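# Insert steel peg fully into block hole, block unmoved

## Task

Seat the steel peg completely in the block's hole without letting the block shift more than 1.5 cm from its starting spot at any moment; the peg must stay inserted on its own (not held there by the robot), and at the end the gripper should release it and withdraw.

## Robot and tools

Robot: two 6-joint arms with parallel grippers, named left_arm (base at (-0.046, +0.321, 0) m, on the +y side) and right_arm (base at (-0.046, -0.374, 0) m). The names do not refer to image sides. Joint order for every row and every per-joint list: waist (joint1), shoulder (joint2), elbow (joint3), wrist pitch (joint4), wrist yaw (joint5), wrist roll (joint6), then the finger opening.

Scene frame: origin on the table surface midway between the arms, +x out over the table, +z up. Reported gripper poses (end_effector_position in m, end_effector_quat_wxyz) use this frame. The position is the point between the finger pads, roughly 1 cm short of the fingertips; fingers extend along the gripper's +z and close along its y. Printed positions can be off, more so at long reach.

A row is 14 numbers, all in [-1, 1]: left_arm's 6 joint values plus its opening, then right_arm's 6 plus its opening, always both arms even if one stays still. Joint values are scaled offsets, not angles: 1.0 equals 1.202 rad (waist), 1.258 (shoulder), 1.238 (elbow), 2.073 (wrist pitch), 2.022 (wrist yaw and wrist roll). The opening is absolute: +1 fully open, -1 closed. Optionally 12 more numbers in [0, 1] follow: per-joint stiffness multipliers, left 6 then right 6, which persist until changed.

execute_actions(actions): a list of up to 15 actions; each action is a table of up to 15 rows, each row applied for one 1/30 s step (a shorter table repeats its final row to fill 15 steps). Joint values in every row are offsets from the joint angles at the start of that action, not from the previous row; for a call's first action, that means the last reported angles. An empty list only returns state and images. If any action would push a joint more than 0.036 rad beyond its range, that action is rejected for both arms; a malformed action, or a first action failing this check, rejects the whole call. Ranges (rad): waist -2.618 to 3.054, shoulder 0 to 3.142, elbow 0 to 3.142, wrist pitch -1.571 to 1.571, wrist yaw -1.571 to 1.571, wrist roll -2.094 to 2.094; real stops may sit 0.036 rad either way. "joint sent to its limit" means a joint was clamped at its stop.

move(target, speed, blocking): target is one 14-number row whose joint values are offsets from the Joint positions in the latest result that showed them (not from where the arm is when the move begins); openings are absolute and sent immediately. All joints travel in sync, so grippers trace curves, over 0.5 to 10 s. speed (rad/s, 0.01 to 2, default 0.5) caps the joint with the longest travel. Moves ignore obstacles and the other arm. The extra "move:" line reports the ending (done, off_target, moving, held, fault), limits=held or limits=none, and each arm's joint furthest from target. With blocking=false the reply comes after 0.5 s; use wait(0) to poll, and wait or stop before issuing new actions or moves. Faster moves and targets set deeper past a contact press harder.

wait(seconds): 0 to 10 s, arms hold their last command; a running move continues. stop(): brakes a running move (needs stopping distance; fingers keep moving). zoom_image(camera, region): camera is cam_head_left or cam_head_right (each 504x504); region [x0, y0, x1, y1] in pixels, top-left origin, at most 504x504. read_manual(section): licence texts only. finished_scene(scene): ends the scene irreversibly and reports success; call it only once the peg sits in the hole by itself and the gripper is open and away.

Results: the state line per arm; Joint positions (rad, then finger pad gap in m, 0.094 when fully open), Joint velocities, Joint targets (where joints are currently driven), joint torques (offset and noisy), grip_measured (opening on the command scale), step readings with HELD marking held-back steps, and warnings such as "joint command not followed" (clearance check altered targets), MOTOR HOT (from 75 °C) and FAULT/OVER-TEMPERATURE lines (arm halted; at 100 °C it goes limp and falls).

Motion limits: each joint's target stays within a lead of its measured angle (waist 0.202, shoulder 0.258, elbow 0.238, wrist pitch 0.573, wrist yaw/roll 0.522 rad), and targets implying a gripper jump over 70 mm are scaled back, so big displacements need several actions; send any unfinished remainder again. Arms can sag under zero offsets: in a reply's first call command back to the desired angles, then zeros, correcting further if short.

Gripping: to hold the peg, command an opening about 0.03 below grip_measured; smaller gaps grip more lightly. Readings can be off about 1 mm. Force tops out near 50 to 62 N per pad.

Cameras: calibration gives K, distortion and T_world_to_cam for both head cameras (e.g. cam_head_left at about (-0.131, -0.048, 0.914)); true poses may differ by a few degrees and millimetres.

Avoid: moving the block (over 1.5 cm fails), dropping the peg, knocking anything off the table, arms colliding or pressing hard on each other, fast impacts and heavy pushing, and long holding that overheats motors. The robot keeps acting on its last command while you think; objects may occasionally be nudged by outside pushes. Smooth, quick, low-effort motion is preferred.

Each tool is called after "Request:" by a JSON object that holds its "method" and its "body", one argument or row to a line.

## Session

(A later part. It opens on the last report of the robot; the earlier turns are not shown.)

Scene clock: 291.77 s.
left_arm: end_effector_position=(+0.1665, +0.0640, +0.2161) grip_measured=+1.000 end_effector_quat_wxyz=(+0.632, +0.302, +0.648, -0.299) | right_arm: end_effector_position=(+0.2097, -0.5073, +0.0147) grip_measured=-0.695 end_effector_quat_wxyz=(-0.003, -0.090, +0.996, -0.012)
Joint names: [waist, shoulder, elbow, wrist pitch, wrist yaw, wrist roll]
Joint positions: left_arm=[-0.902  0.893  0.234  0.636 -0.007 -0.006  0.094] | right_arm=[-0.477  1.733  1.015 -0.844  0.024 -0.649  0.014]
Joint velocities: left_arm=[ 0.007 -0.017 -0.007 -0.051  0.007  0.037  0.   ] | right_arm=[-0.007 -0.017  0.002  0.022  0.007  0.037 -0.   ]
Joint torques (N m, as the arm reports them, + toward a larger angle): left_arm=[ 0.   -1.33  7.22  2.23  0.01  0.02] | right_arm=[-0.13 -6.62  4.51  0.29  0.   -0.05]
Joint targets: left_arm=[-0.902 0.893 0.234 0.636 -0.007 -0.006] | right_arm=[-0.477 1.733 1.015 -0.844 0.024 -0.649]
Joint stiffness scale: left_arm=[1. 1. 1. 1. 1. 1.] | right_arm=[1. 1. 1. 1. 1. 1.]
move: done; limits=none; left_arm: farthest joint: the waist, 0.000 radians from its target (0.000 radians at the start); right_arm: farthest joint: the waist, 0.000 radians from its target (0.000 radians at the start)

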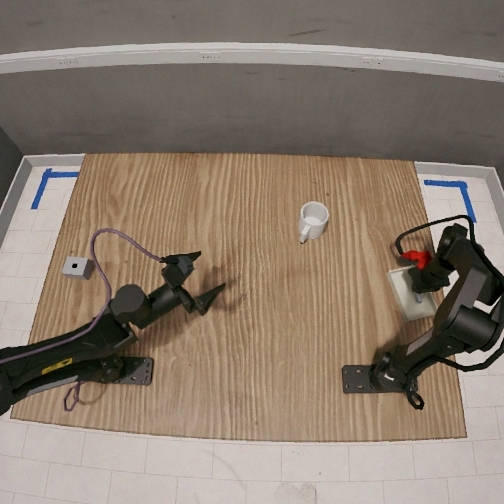

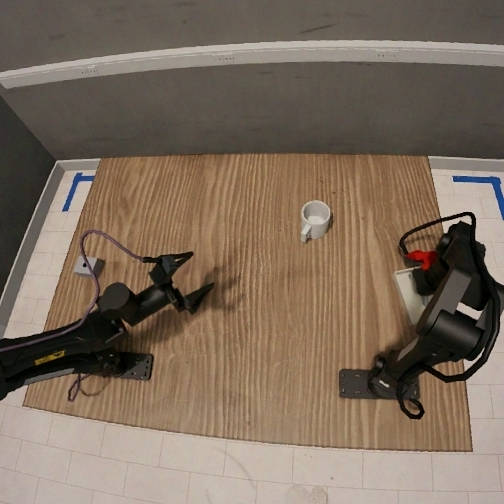

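Request:
{"method": "move", "body": {
  "target": [-0.169,0.630,0.043,0.368,0.003,0.003,1, 0,0.059,0.520,-0.279,-0.012,0,-1],
  "speed": 0.8
}}

Request:
{"method": "move", "body": {
  "target": [0,0,0,0,0,0,1, 1.0,0,0,0,0,1.0,-1],
  "speed": 1.2
}}

Scene clock: 338.83 s.
left_arm: end_effector_position=(+0.1391, -0.0239, +0.1367) grip_measured=+1.000 end_effector_quat_wxyz=(+0.593, +0.368, +0.621, -0.356) | right_arm: end_effector_position=(+0.2455, -0.5231, +0.1429) grip_measured=-0.695 end_effector_quat_wxyz=(-0.010, -0.090, +0.996, -0.001)
Joint names: [waist, shoulder, elbow, wrist pitch, wrist yaw, wrist roll]
Joint positions: left_arm=[-1.099  1.678  0.252  1.383 -0.006 -0.006  0.094] | right_arm=[-0.477  1.8    1.622 -1.409  0.012 -0.649  0.014]
Joint velocities: left_arm=[-0.002  0.007 -0.007  0.007  0.022 -0.022  0.   ] | right_arm=[ 0.017  0.002 -0.002 -0.037 -0.007 -0.037 -0.   ]
Joint torques (N m, as the arm reports them, + toward a larger angle): left_arm=[-0.55 -4.55  6.85  2.39  0.07  0.07] | right_arm=[-0.08 -7.27  7.09  0.16 -0.13  0.  ]
Joint targets: left_arm=[-1.105 1.686 0.287 1.399 -0.001 -0.000] | right_arm=[-0.477 1.807 1.658 -1.422 -0.000 -0.649]
Joint stiffness scale: left_arm=[1. 1. 1. 1. 1. 1.] | right_arm=[1. 1. 1. 1. 1. 1.]
move: off_target (left_arm, right_arm); limits=none; left_arm: farthest joint: the elbow, 0.035 radians from its target (0.053 radians at the start); right_arm: farthest joint: the elbow, 0.037 radians from its target (0.644 radians at the start)

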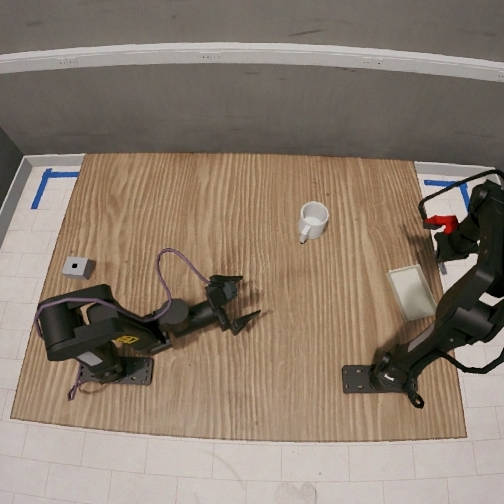

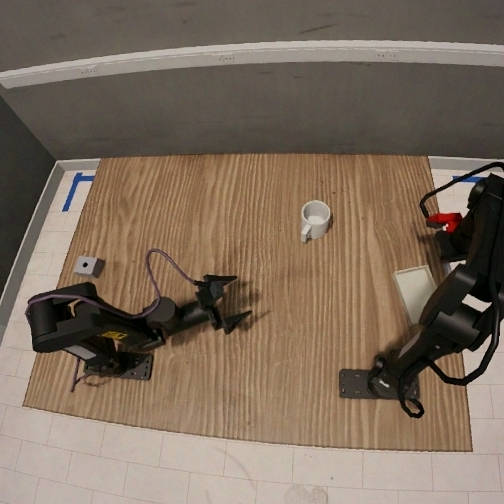

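Scene clock: 341.50 s.
left_arm: end_effector_position=(+0.1391, -0.0239, +0.1367) grip_measured=+1.000 end_effector_quat_wxyz=(+0.593, +0.368, +0.621, -0.356) | right_arm: end_effector_position=(+0.1971, -0.1547, +0.1429) grip_measured=-0.696 end_effector_quat_wxyz=(-0.002, +0.309, +0.951, -0.008)
Joint names: [waist, shoulder, elbow, wrist pitch, wrist yaw, wrist roll]
Joint positions: left_arm=[-1.099  1.678  0.252  1.383 -0.006 -0.006  0.094] | right_arm=[ 0.726  1.8    1.622 -1.409  0.005  1.361  0.014]
Joint velocities: left_arm=[-0.027  0.007  0.002 -0.037 -0.022 -0.051  0.   ] | right_arm=[-0.007  0.017 -0.007 -0.022 -0.022 -0.11  -0.   ]
Joint torques (N m, as the arm reports them, + toward a larger angle): left_arm=[ 0.04 -5.12  4.01  2.22  0.01  0.01] | right_arm=[-0.08 -7.69  4.8   0.27  0.06  0.15]
Joint targets: left_arm=[-1.099 1.678 0.252 1.383 -0.006 -0.006] | right_arm=[0.725 1.800 1.622 -1.409 0.012 1.373]
Joint stiffness scale: left_arm=[1. 1. 1. 1. 1. 1.] | right_arm=[1. 1. 1. 1. 1. 1.]
move: done; limits=none; left_arm: farthest joint: the waist, 0.000 radians from its target (0.000 radians at the start); right_arm: farthest joint: the wrist roll, 0.012 radians from its target (2.022 radians at the start)

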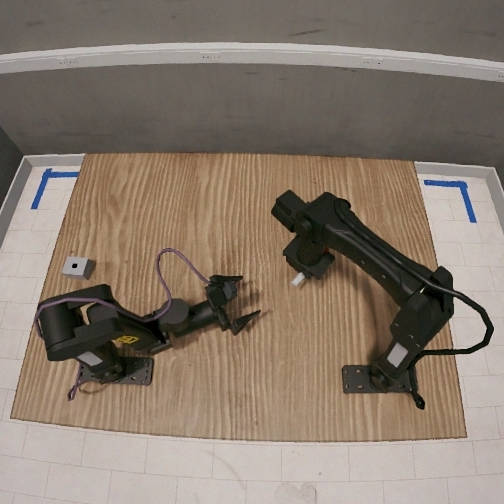

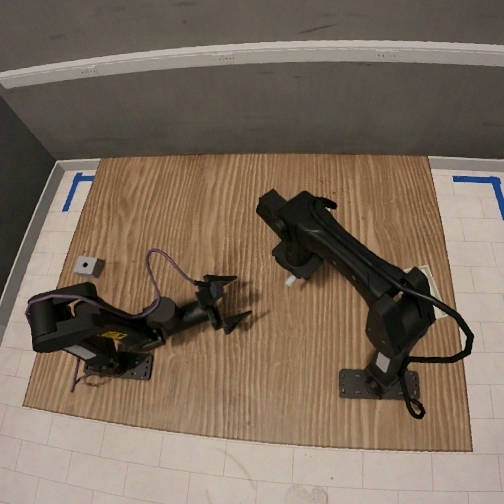

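Request:
{"method": "move", "body": {
  "target": [0,0,0.02,0,0,0,1, 0,0,0,0,0,0.237,-1],
  "speed": 1.0
}}

Request:
{"method": "zoom_image", "body": {
  "camera": "cam_head_left",
  "region": [190, 220, 350, 350]
}}

Request:
{"method": "zoom_image", "body": {
  "camera": "cam_head_right",
  "region": [180, 220, 340, 350]
}}

Scene clock: 357.60 s.
left_arm: end_effector_position=(+0.1391, -0.0239, +0.1367) grip_measured=+1.000 end_effector_quat_wxyz=(+0.593, +0.368, +0.621, -0.356) | right_arm: end_effector_position=(+0.1971, -0.1547, +0.1429) grip_measured=-0.696 end_effector_quat_wxyz=(+0.000, +0.521, +0.854, -0.008)
Joint names: [waist, shoulder, elbow, wrist pitch, wrist yaw, wrist roll]
Joint positions: left_arm=[-1.099  1.678  0.252  1.383 -0.006 -0.006  0.094] | right_arm=[ 0.726  1.8    1.622 -1.409  0.005  1.829  0.014]
Joint velocities: left_arm=[ 0.002 -0.007 -0.017  0.022  0.066  0.037  0.   ] | right_arm=[-0.002  0.002 -0.002  0.037 -0.066  0.007 -0.001]
Joint torques (N m, as the arm reports them, + toward a larger angle): left_arm=[ 0.03 -5.16  6.01  2.22  0.01  0.02] | right_arm=[ 0.02 -7.8   4.77  0.28  0.03  0.17]
Joint targets: left_arm=[-1.099 1.678 0.277 1.383 -0.006 -0.006] | right_arm=[0.726 1.800 1.622 -1.409 0.005 1.841]
Joint stiffness scale: left_arm=[1. 1. 1. 1. 1. 1.] | right_arm=[1. 1. 1. 1. 1. 1.]
move: off_target (left_arm); limits=none; left_arm: farthest joint: the elbow, 0.025 radians from its target (0.025 radians at the start); right_arm: farthest joint: the wrist roll, 0.012 radians from its target (0.478 radians at the start)

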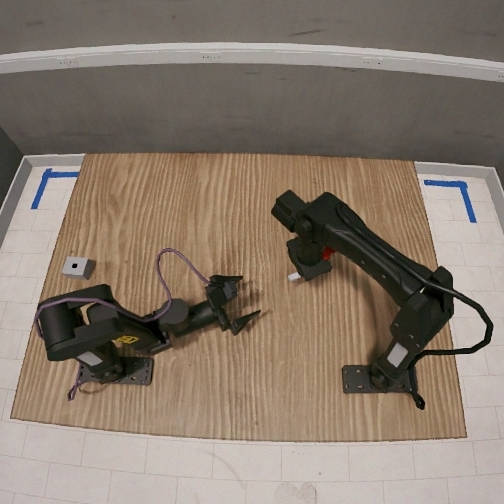

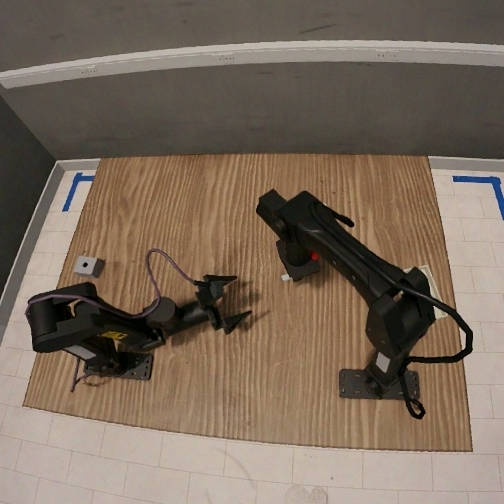

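Region (190, 220, 350, 350) of cam_head_left's 504x504 image, scaled by 3.150, with more detail than that image has; it fills the top 410 rows of this view, and the rest is white.

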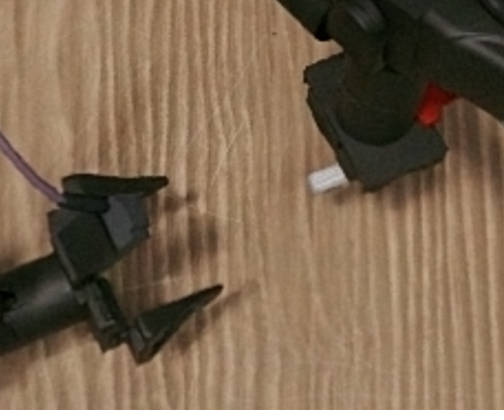

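Region (180, 220, 340, 350) of cam_head_right's 504x504 image, scaled by 3.150, with more detail than that image has; it fills the top 410 rows of this view, and the rest is white.

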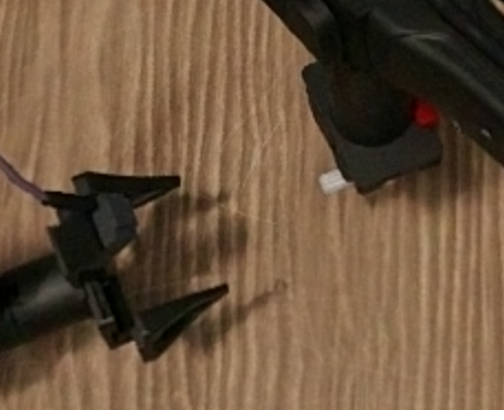

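Request:
{"method": "move", "body": {
  "target": [0,0.231,0.345,-0.031,0,0,1, 0,0,0,0,0,0,-1],
  "speed": 0.5
}}

Request:
{"method": "zoom_image", "body": {
  "camera": "cam_head_left",
  "region": [220, 220, 350, 330]
}}

Request:
{"method": "zoom_image", "body": {
  "camera": "cam_head_right",
  "region": [210, 220, 340, 330]
}}

Scene clock: 389.70 s.
left_arm: end_effector_position=(+0.1849, -0.1102, +0.1459) grip_measured=+1.000 end_effector_quat_wxyz=(+0.612, +0.357, +0.602, -0.368) | right_arm: end_effector_position=(+0.1971, -0.1547, +0.1429) grip_measured=-0.696 end_effector_quat_wxyz=(+0.000, +0.521, +0.854, -0.008)
Joint names: [waist, shoulder, elbow, wrist pitch, wrist yaw, wrist roll]
Joint positions: left_arm=[-1.099  1.96   0.647  1.332 -0.006 -0.006  0.094] | right_arm=[ 0.726  1.8    1.622 -1.409  0.005  1.829  0.014]
Joint velocities: left_arm=[ 0.002 -0.007 -0.007  0.007  0.022  0.066  0.   ] | right_arm=[ 0.017 -0.002 -0.002 -0.11  -0.022 -0.007 -0.   ]
Joint torques (N m, as the arm reports them, + toward a larger angle): left_arm=[ 0.01 -7.53  7.25  2.07  0.01  0.02] | right_arm=[-0.25 -7.82  4.86  0.24 -0.07  0.06]
Joint targets: left_arm=[-1.099 1.968 0.680 1.318 -0.006 -0.006] | right_arm=[0.726 1.800 1.622 -1.409 0.005 1.829]
Joint stiffness scale: left_arm=[1. 1. 1. 1. 1. 1.] | right_arm=[1. 1. 1. 1. 1. 1.]
move: off_target (left_arm); limits=none; left_arm: farthest joint: the elbow, 0.032 radians from its target (0.427 radians at the start); right_arm: farthest joint: the waist, 0.000 radians from its target (0.000 radians at the start)

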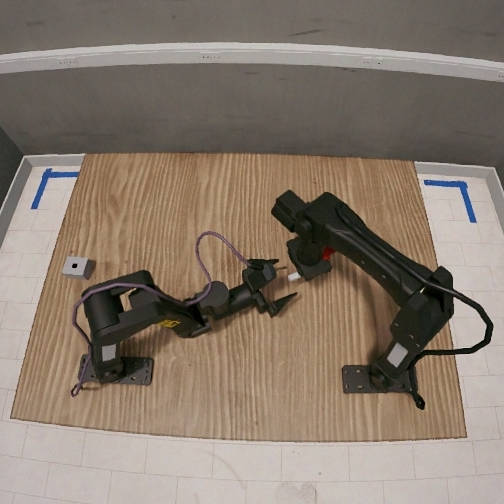

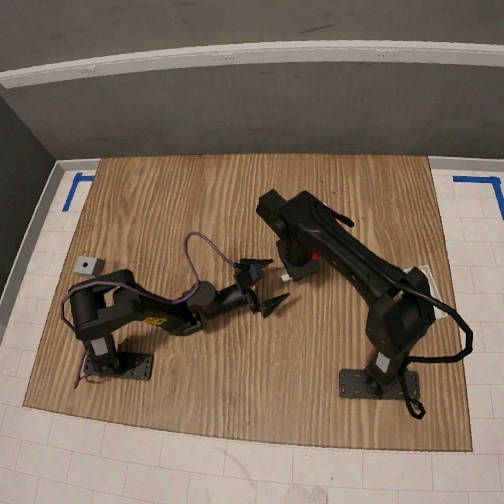

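Region (220, 220, 350, 330) of cam_head_left's 504x504 image, scaled by 3.877, with more detail than that image has; it fills the top 426 rows of this view, and the rest is white.

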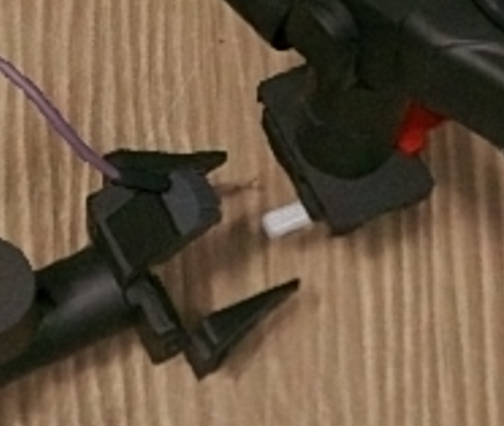

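Region (210, 220, 340, 330) of cam_head_right's 504x504 image, scaled by 3.877, with more detail than that image has; it fills the top 426 rows of this view, and the rest is white.

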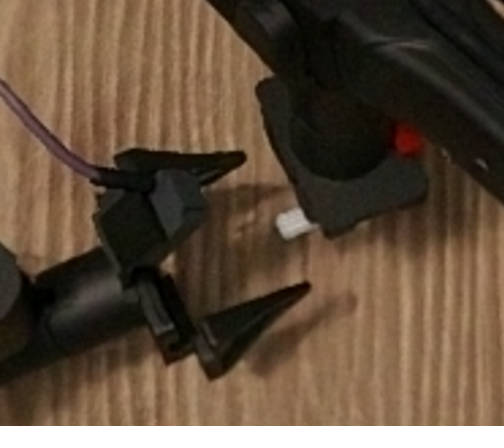

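Request:
{"method": "move", "body": {
  "target": [0,0.046,0.110,-0.041,0,0,1, 0,0,0,0,0,0,-1],
  "speed": 0.3
}}

Request:
{"method": "zoom_image", "body": {
  "camera": "cam_head_left",
  "region": [220, 220, 350, 330]
}}

Scene clock: 403.17 s.
left_arm: end_effector_position=(+0.1960, -0.1311, +0.1434) grip_measured=+1.000 end_effector_quat_wxyz=(+0.607, +0.360, +0.608, -0.365) | right_arm: end_effector_position=(+0.1971, -0.1547, +0.1429) grip_measured=-0.696 end_effector_quat_wxyz=(+0.000, +0.521, +0.854, -0.008)
Joint names: [waist, shoulder, elbow, wrist pitch, wrist yaw, wrist roll]
Joint positions: left_arm=[-1.099  2.008  0.749  1.261 -0.006 -0.006  0.094] | right_arm=[ 0.726  1.8    1.622 -1.409  0.005  1.829  0.014]
Joint velocities: left_arm=[-0.007 -0.002 -0.007 -0.007  0.007 -0.037  0.   ] | right_arm=[-0.002  0.007  0.002  0.037 -0.022 -0.007 -0.   ]
Joint torques (N m, as the arm reports them, + toward a larger angle): left_arm=[ 0.05 -8.13  7.56  2.04  0.    0.02] | right_arm=[-0.01 -7.73  4.75  0.3   0.    0.08]
Joint targets: left_arm=[-1.099 2.018 0.783 1.247 -0.006 -0.006] | right_arm=[0.726 1.800 1.622 -1.409 0.005 1.829]
Joint stiffness scale: left_arm=[1. 1. 1. 1. 1. 1.] | right_arm=[1. 1. 1. 1. 1. 1.]
move: off_target (left_arm); limits=none; left_arm: farthest joint: the elbow, 0.034 radians from its target (0.137 radians at the start); right_arm: farthest joint: the waist, 0.000 radians from its target (0.000 radians at the start)

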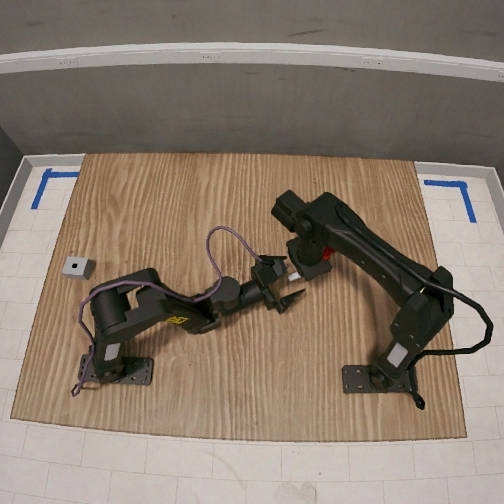

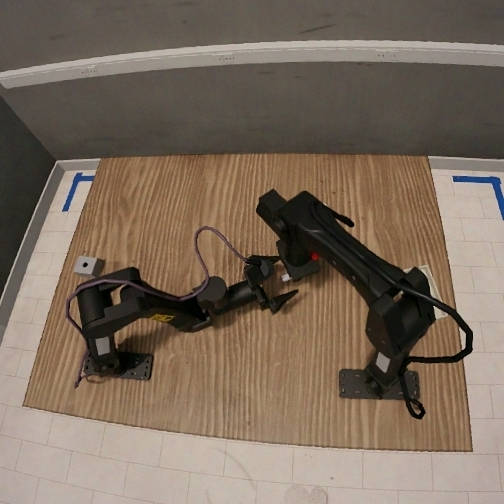

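Region (220, 220, 350, 330) of cam_head_left's 504x504 image, scaled by 3.877, with more detail than that image has; it fills the top 426 rows of this view, and the rest is white.

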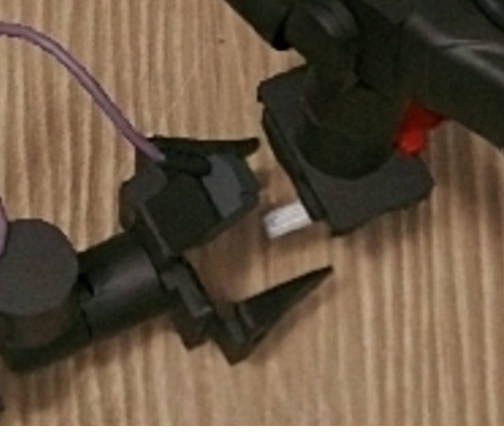

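Request:
{"method": "move", "body": {
  "target": [0,0,0.02,0,0,0,-1, 0,0,0,0,0,0,-1]
}}

Scene clock: 408.90 s.
left_arm: end_effector_position=(+0.1922, -0.1331, +0.1433) grip_measured=-0.697 end_effector_quat_wxyz=(+0.604, +0.365, +0.605, -0.370) | right_arm: end_effector_position=(+0.2005, -0.1525, +0.1429) grip_measured=-0.696 end_effector_quat_wxyz=(+0.004, +0.520, +0.854, -0.001)
Joint names: [waist, shoulder, elbow, wrist pitch, wrist yaw, wrist roll]
Joint positions: left_arm=[-1.103  2.008  0.749  1.261  0.006 -0.006  0.014] | right_arm=[ 0.726  1.8    1.622 -1.393  0.009  1.828  0.014]
Joint velocities: left_arm=[ 0.002 -0.007 -0.002  0.037  0.007 -0.022 -0.002] | right_arm=[-0.007 -0.002 -0.002 -0.022 -0.007 -0.022  0.001]
Joint torques (N m, as the arm reports them, + toward a larger angle): left_arm=[ 0.37 -8.86  6.88  2.21 -0.12  0.02] | right_arm=[-0.22 -7.77  5.09  0.14 -0.06  0.01]
Joint targets: left_arm=[-1.099 2.008 0.774 1.261 -0.006 -0.006] | right_arm=[0.726 1.800 1.622 -1.409 0.005 1.829]
Joint stiffness scale: left_arm=[1. 1. 1. 1. 1. 1.] | right_arm=[1. 1. 1. 1. 1. 1.]
move: off_target (left_arm); limits=none; left_arm: farthest joint: the elbow, 0.024 radians from its target (0.024 radians at the start); right_arm: farthest joint: the wrist pitch, 0.016 radians from its target (0.000 radians at the start)

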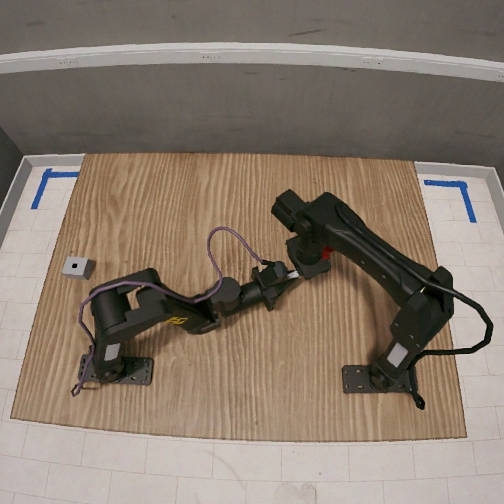

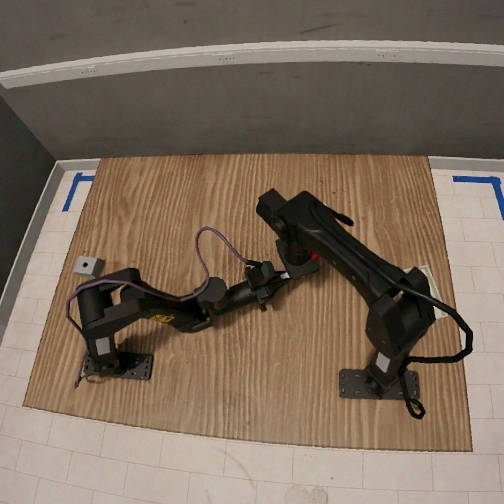

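Request:
{"method": "move", "body": {
  "target": [0,0,0.02,0,0,0,-1, 0,0,0,0,0,0,0.2]
}}

Request:
{"method": "move", "body": {
  "target": [0,0,0.02,0,0,0,-1, 0,-0.2,0,0,0,0,0.2]
}}

Request:
{"method": "zoom_image", "body": {
  "camera": "cam_head_left",
  "region": [220, 220, 350, 330]
}}

Scene clock: 416.30 s.
left_arm: end_effector_position=(+0.1922, -0.1331, +0.1393) grip_measured=-0.697 end_effector_quat_wxyz=(+0.598, +0.368, +0.610, -0.367) | right_arm: end_effector_position=(+0.2005, -0.1525, +0.1429) grip_measured=+0.198 end_effector_quat_wxyz=(+0.004, +0.520, +0.854, -0.001)
Joint names: [waist, shoulder, elbow, wrist pitch, wrist yaw, wrist roll]
Joint positions: left_arm=[-1.103  2.008  0.749  1.244  0.006 -0.006  0.014] | right_arm=[ 0.726  1.8    1.622 -1.393  0.009  1.828  0.056]
Joint velocities: left_arm=[-0.022  0.007  0.002 -0.007 -0.022 -0.022 -0.   ] | right_arm=[0.017 0.002 0.002 0.051 0.007 0.022 0.   ]
Joint torques (N m, as the arm reports them, + toward a larger angle): left_arm=[ 0.03 -8.83  6.86  2.39  0.01  0.01] | right_arm=[ 0.03 -7.92  4.85  0.36 -0.02  0.01]
Joint targets: left_arm=[-1.103 2.008 0.774 1.261 0.005 -0.006] | right_arm=[0.726 1.800 1.622 -1.393 0.009 1.828]
Joint stiffness scale: left_arm=[1. 1. 1. 1. 1. 1.] | right_arm=[1. 1. 1. 1. 1. 1.]
move: off_target (left_arm); limits=none; left_arm: farthest joint: the elbow, 0.024 radians from its target (0.024 radians at the start); right_arm: farthest joint: the waist, 0.000 radians from its target (0.000 radians at the start)

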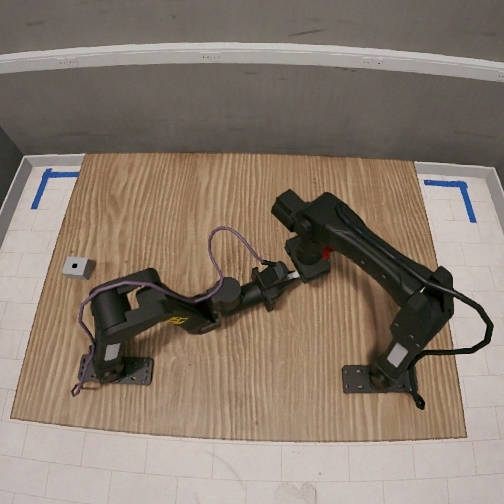

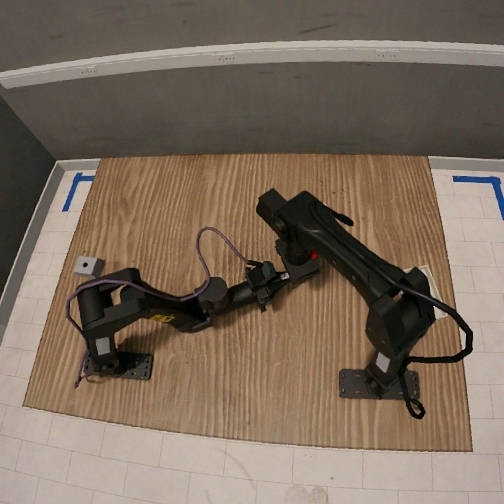

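Scene clock: 417.23 s.
left_arm: end_effector_position=(+0.1921, -0.1330, +0.1353) grip_measured=-0.697 end_effector_quat_wxyz=(+0.594, +0.371, +0.615, -0.364) | right_arm: end_effector_position=(+0.1901, -0.1617, +0.2154) grip_measured=+0.198 end_effector_quat_wxyz=(+0.038, +0.517, +0.848, +0.113)
Joint names: [waist, shoulder, elbow, wrist pitch, wrist yaw, wrist roll]
Joint positions: left_arm=[-1.103  2.008  0.749  1.228  0.006 -0.006  0.014] | right_arm=[ 0.726  1.563  1.622 -1.391  0.009  1.828  0.056]
Joint velocities: left_arm=[ 0.012 -0.012 -0.007 -0.007 -0.051  0.007 -0.001] | right_arm=[ 0.002  0.002 -0.002 -0.051 -0.051 -0.022  0.   ]
Joint torques (N m, as the arm reports them, + toward a larger angle): left_arm=[ 0.01 -8.85  6.91  2.38  0.02  0.02] | right_arm=[-0.03 -6.78  5.11  0.69  0.03  0.03]
Joint targets: left_arm=[-1.103 2.008 0.774 1.245 0.006 -0.006] | right_arm=[0.726 1.549 1.622 -1.392 0.009 1.828]
Joint stiffness scale: left_arm=[1. 1. 1. 1. 1. 1.] | right_arm=[1. 1. 1. 1. 1. 1.]
move: off_target (left_arm); limits=none; left_arm: farthest joint: the elbow, 0.024 radians from its target (0.024 radians at the start); right_arm: farthest joint: the shoulder, 0.015 radians from its target (0.252 radians at the start)

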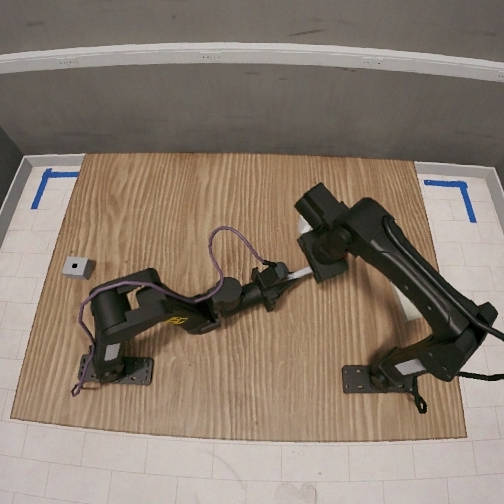

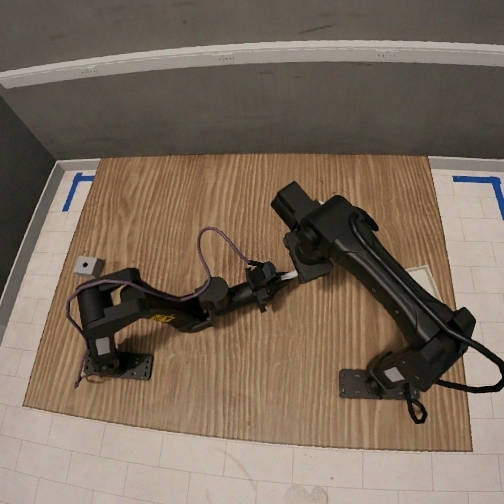

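Region (220, 220, 350, 330) of cam_head_left's 504x504 image, scaled by 3.877, with more detail than that image has; it fills the top 426 rows of this view, and the rest is white.

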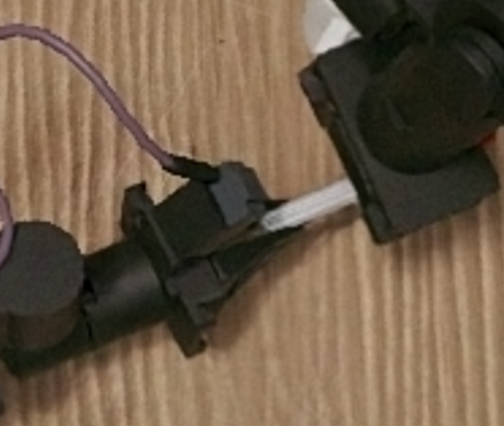

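Request:
{"method": "move", "body": {
  "target": [0.675,-0.146,0.744,-0.631,0,0,-1, -0.6,0,0,0,0,-0.9,0.2],
  "speed": 1.0
}}

Request:
{"method": "move", "body": {
  "target": [0.675,0,0,-0.637,0,0,-1, 0,0,0,0,0,0,0.2],
  "speed": 1.0
}}

Request:
{"method": "zoom_image", "body": {
  "camera": "cam_head_left",
  "region": [20, 190, 160, 310]
}}

Request:
{"method": "zoom_image", "body": {
  "camera": "cam_head_right",
  "region": [30, 190, 170, 310]
}}

Scene clock: 446.30 s.
left_arm: end_effector_position=(+0.5141, +0.1654, +0.3005) grip_measured=-0.696 end_effector_quat_wxyz=(+0.582, +0.108, +0.802, -0.083) | right_arm: end_effector_position=(+0.2714, -0.3686, +0.2154) grip_measured=+0.198 end_effector_quat_wxyz=(+0.119, +0.001, +0.993, -0.001)
Joint names: [waist, shoulder, elbow, wrist pitch, wrist yaw, wrist roll]
Joint positions: left_arm=[-0.287  1.851  1.631 -0.095  0.003 -0.006  0.014] | right_arm=[ 0.009  1.563  1.622 -1.391  0.006  0.019  0.056]
Joint velocities: left_arm=[-0.017 -0.002 -0.007  0.037  0.007 -0.051 -0.   ] | right_arm=[-0.022  0.002 -0.007 -0.022 -0.007 -0.007 -0.001]
Joint torques (N m, as the arm reports them, + toward a larger angle): left_arm=[ -0.41 -12.01  10.85   2.33   0.05   0.02] | right_arm=[-0.38 -5.5   4.73  0.78  0.01 -0.09]
Joint targets: left_arm=[-0.292 1.825 1.670 -0.080 0.006 -0.006] | right_arm=[0.004 1.563 1.622 -1.391 0.008 0.008]
Joint stiffness scale: left_arm=[1. 1. 1. 1. 1. 1.] | right_arm=[1. 1. 1. 1. 1. 1.]
move: off_target (left_arm); limits=none; left_arm: farthest joint: the elbow, 0.039 radians from its target (0.921 radians at the start); right_arm: farthest joint: the wrist roll, 0.011 radians from its target (1.820 radians at the start)

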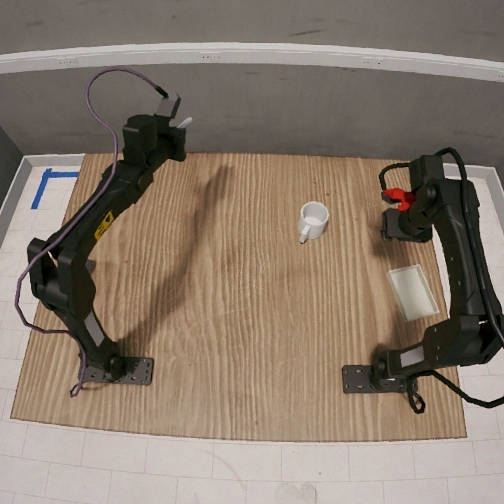

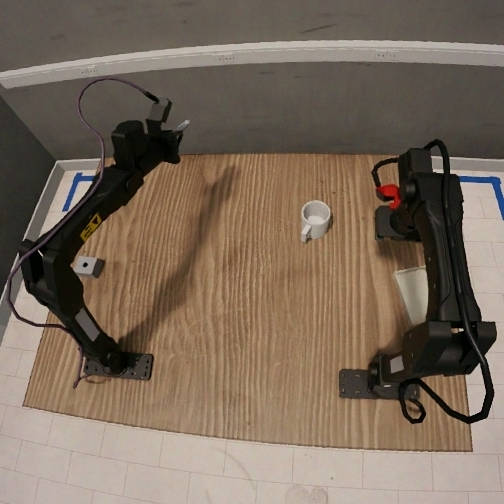

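Scene clock: 448.43 s.
left_arm: end_effector_position=(+0.2381, +0.4938, +0.1293) grip_measured=-0.695 end_effector_quat_wxyz=(-0.024, -0.271, +0.962, -0.006) | right_arm: end_effector_position=(+0.2714, -0.3686, +0.2154) grip_measured=+0.198 end_effector_quat_wxyz=(+0.119, +0.001, +0.993, -0.001)
Joint names: [waist, shoulder, elbow, wrist pitch, wrist yaw, wrist roll]
Joint positions: left_arm=[ 0.527  1.851  1.631 -1.4   -0.001 -0.006  0.014] | right_arm=[ 0.009  1.563  1.622 -1.391  0.006  0.019  0.056]
Joint velocities: left_arm=[0.002 0.007 0.002 0.007 0.022 0.022 0.   ] | right_arm=[-0.017  0.017  0.007 -0.066 -0.037 -0.007 -0.   ]
Joint torques (N m, as the arm reports them, + toward a larger angle): left_arm=[-0.3  -8.5   5.97  0.38  0.06  0.02] | right_arm=[-0.18 -5.53  5.06  0.72  0.03  0.  ]
Joint targets: left_arm=[0.524 1.851 1.631 -1.415 0.003 -0.006] | right_arm=[0.009 1.563 1.622 -1.391 0.006 0.019]
Joint stiffness scale: left_arm=[1. 1. 1. 1. 1. 1.] | right_arm=[1. 1. 1. 1. 1. 1.]
move: done; limits=none; left_arm: farthest joint: the wrist pitch, 0.016 radians from its target (1.321 radians at the start); right_arm: farthest joint: the waist, 0.000 radians from its target (0.000 radians at the start)

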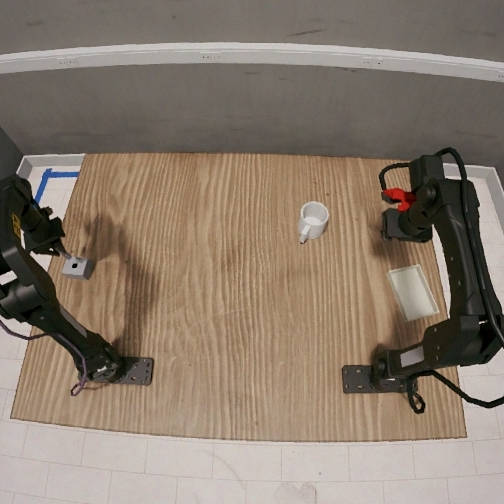

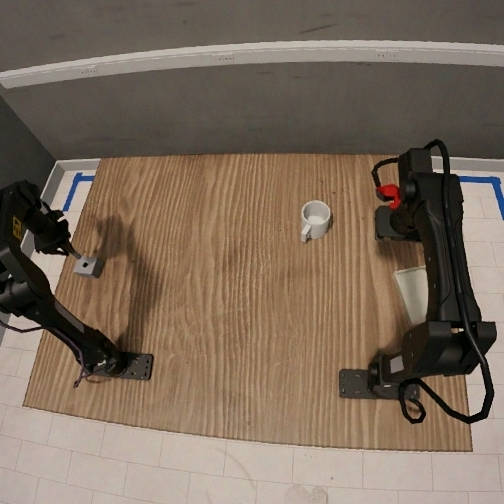

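Region (20, 190, 160, 310) of cam_head_left's 504x504 image, scaled by 3.600, with more detail than that image has; it fills the top 432 rows of this view, and the rest is white.

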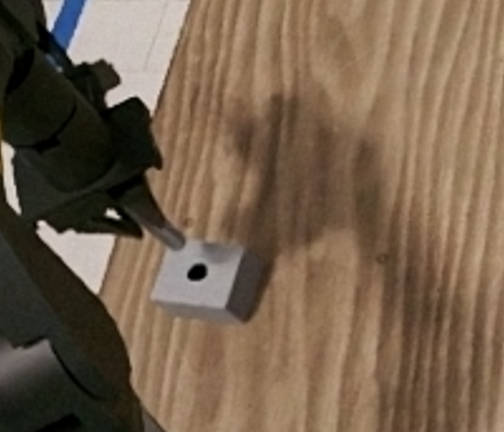

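Region (30, 190, 170, 310) of cam_head_right's 504x504 image, scaled by 3.600, with more detail than that image has; it fills the top 432 rows of this view, and the rest is white.

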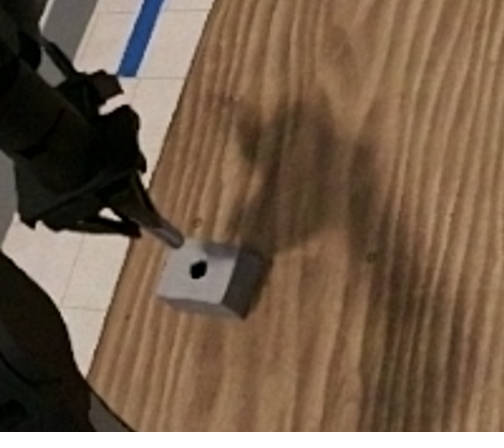

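Request:
{"method": "move", "body": {
  "target": [0.022,-0.069,-0.139,0.074,0,0,-1, 0,0,0,0,0,0,0.2],
  "speed": 0.3
}}

Request:
{"method": "zoom_image", "body": {
  "camera": "cam_head_left",
  "region": [30, 210, 130, 300]
}}

Request:
{"method": "zoom_image", "body": {
  "camera": "cam_head_right",
  "region": [40, 210, 140, 300]
}}

Scene clock: 466.47 s.
left_arm: end_effector_position=(+0.2298, +0.4963, +0.1075) grip_measured=-0.695 end_effector_quat_wxyz=(-0.005, -0.281, +0.960, -0.001) | right_arm: end_effector_position=(+0.2714, -0.3686, +0.2154) grip_measured=+0.198 end_effector_quat_wxyz=(+0.119, +0.001, +0.993, -0.001)
Joint names: [waist, shoulder, elbow, wrist pitch, wrist yaw, wrist roll]
Joint positions: left_arm=[ 0.547  1.794  1.474 -1.262 -0.001 -0.006  0.014] | right_arm=[ 0.009  1.563  1.622 -1.391  0.006  0.019  0.056]
Joint velocities: left_arm=[-0.012  0.012 -0.002  0.007 -0.007 -0.037  0.   ] | right_arm=[ 0.007 -0.002 -0.017 -0.007  0.051 -0.051 -0.001]
Joint torques (N m, as the arm reports them, + toward a larger angle): left_arm=[  0.64 -10.32   4.71   0.73   0.02   0.02] | right_arm=[-0.1  -5.64  4.91  0.74  0.01  0.02]
Joint targets: left_arm=[0.554 1.764 1.459 -1.246 -0.001 -0.006] | right_arm=[0.009 1.563 1.622 -1.391 0.006 0.019]
Joint stiffness scale: left_arm=[1. 1. 1. 1. 1. 1.] | right_arm=[1. 1. 1. 1. 1. 1.]
move: off_target (left_arm); limits=none; left_arm: farthest joint: the shoulder, 0.030 radians from its target (0.087 radians at the start); right_arm: farthest joint: the waist, 0.000 radians from its target (0.000 radians at the start)

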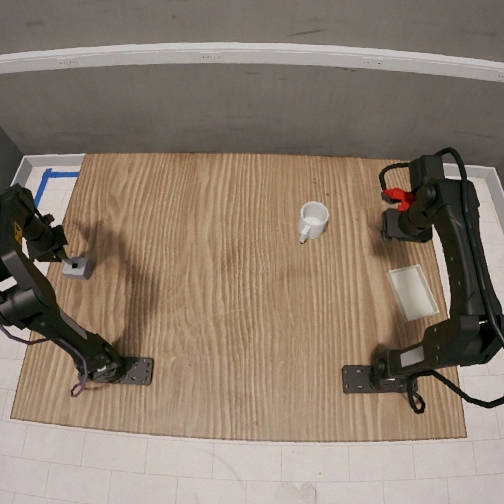

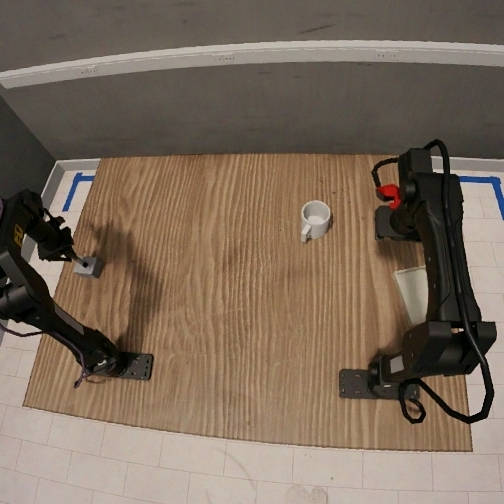

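Region (30, 210, 130, 300) of cam_head_left's 504x504 image, scaled by 5.040, with more detail than that image has; it fills the top 454 rows of this view, and the rest is white.

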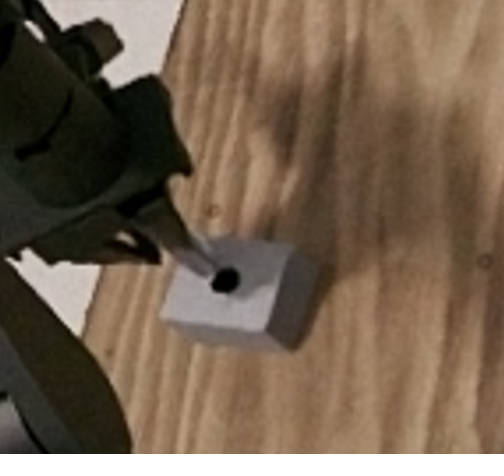

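Region (40, 210, 140, 300) of cam_head_right's 504x504 image, scaled by 5.040, with more detail than that image has; it fills the top 454 rows of this view, and the rest is white.

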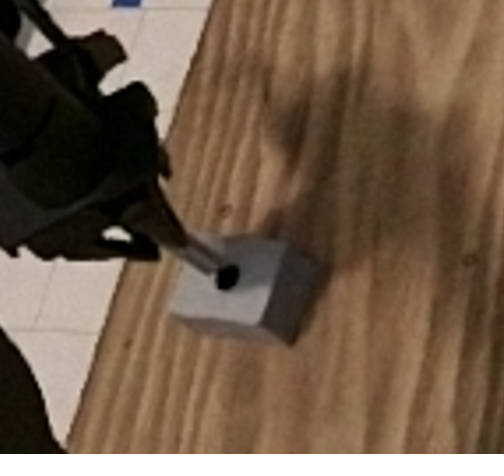

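Request:
{"method": "move", "body": {
  "target": [0,0.0,-0.111,0.074,0,0,-1, 0,0,0,0,0,0,0.2],
  "speed": 0.12
}}

Request:
{"method": "zoom_image", "body": {
  "camera": "cam_head_left",
  "region": [30, 210, 130, 300]
}}

Scene clock: 481.73 s.
left_arm: end_effector_position=(+0.2285, +0.4955, +0.0943) grip_measured=-0.695 end_effector_quat_wxyz=(+0.006, -0.281, +0.960, +0.002) | right_arm: end_effector_position=(+0.2714, -0.3686, +0.2154) grip_measured=+0.198 end_effector_quat_wxyz=(+0.119, +0.001, +0.993, -0.001)
Joint names: [waist, shoulder, elbow, wrist pitch, wrist yaw, wrist roll]
Joint positions: left_arm=[ 0.547  1.772  1.394 -1.18  -0.001 -0.006  0.014] | right_arm=[ 0.009  1.563  1.622 -1.391  0.006  0.019  0.056]
Joint velocities: left_arm=[ 0.002 -0.012 -0.007  0.022 -0.066 -0.007  0.001] | right_arm=[-0.007 -0.002  0.007  0.051  0.022  0.037 -0.   ]
Joint torques (N m, as the arm reports them, + toward a larger angle): left_arm=[ 0.05 -6.04  1.45  1.3   0.01  0.02] | right_arm=[-0.06 -5.76  4.92  0.73 -0.01  0.03]
Joint targets: left_arm=[0.547 1.795 1.337 -1.109 -0.001 -0.006] | right_arm=[0.009 1.563 1.622 -1.391 0.006 0.019]
Joint stiffness scale: left_arm=[1. 1. 1. 1. 1. 1.] | right_arm=[1. 1. 1. 1. 1. 1.]
move: off_target (left_arm); limits=none; left_arm: farthest joint: the wrist pitch, 0.071 radians from its target (0.153 radians at the start); right_arm: farthest joint: the waist, 0.000 radians from its target (0.000 radians at the start)

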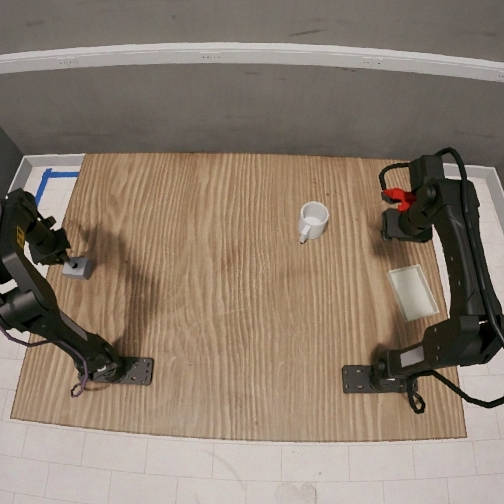

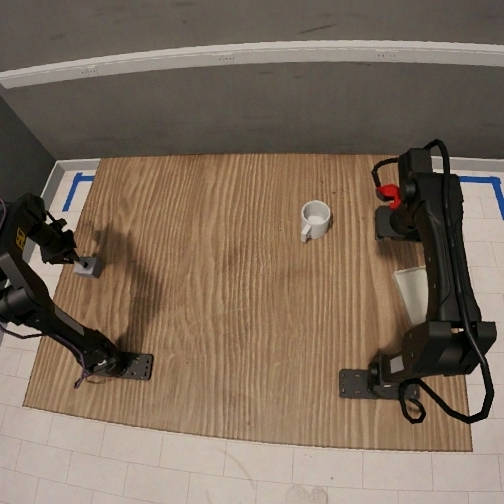

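Region (30, 210, 130, 300) of cam_head_left's 504x504 image, scaled by 5.040, with more detail than that image has; it fills the top 454 rows of this view, and the rest is white.

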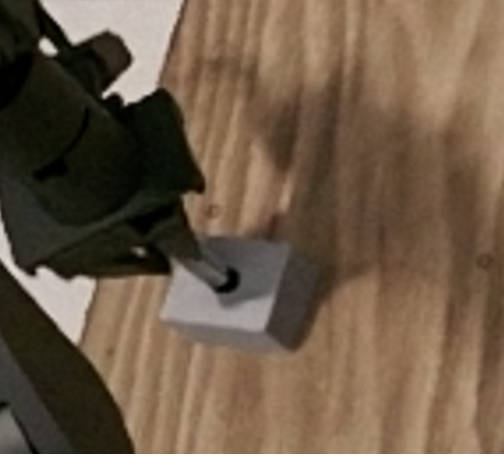

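Request:
{"method": "move", "body": {
  "target": [0,0.0,-0.02,-0.015,0,0,-1, 0,0,0,0,0,0,0.2],
  "speed": 0.1
}}

Request:
{"method": "zoom_image", "body": {
  "camera": "cam_head_left",
  "region": [30, 210, 130, 300]
}}

Scene clock: 500.07 s.
left_arm: end_effector_position=(+0.2275, +0.4949, +0.0949) grip_measured=-0.695 end_effector_quat_wxyz=(+0.005, -0.281, +0.960, +0.002) | right_arm: end_effector_position=(+0.2714, -0.3686, +0.2154) grip_measured=+0.198 end_effector_quat_wxyz=(+0.119, +0.001, +0.993, -0.001)
Joint names: [waist, shoulder, elbow, wrist pitch, wrist yaw, wrist roll]
Joint positions: left_arm=[ 0.547  1.769  1.394 -1.185 -0.001 -0.006  0.014] | right_arm=[ 0.009  1.563  1.622 -1.391  0.006  0.019  0.056]
Joint velocities: left_arm=[ 0.002  0.022 -0.002 -0.022  0.007 -0.095  0.   ] | right_arm=[-0.012 -0.002 -0.022 -0.051 -0.037  0.007 -0.001]
Joint torques (N m, as the arm reports them, + toward a larger angle): left_arm=[ 0.04 -7.63  3.98  0.4   0.02  0.02] | right_arm=[-0.05 -5.59  4.97  0.73  0.   -0.01]
Joint targets: left_arm=[0.547 1.772 1.369 -1.211 -0.001 -0.006] | right_arm=[0.009 1.563 1.622 -1.391 0.006 0.019]
Joint stiffness scale: left_arm=[1. 1. 1. 1. 1. 1.] | right_arm=[1. 1. 1. 1. 1. 1.]
move: off_target (left_arm); limits=none; left_arm: farthest joint: the wrist pitch, 0.026 radians from its target (0.031 radians at the start); right_arm: farthest joint: the waist, 0.000 radians from its target (0.000 radians at the start)

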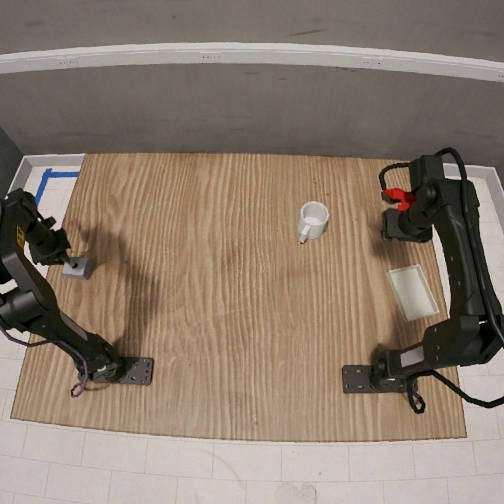

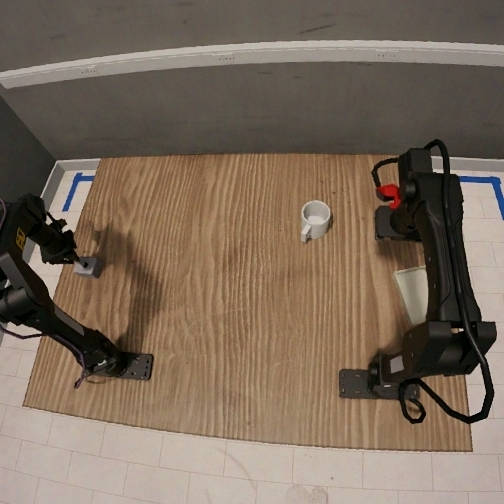

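Region (30, 210, 130, 300) of cam_head_left's 504x504 image, scaled by 5.040, with more detail than that image has; it fills the top 454 rows of this view, and the rest is white.

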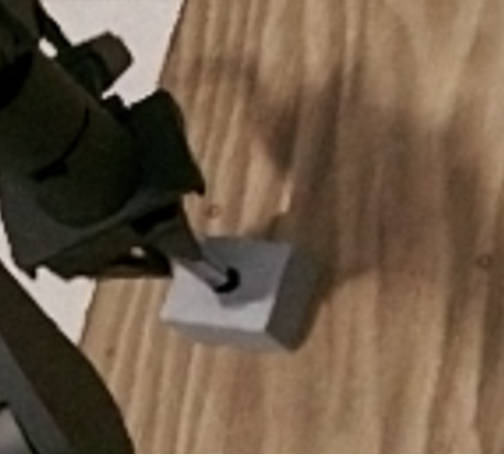

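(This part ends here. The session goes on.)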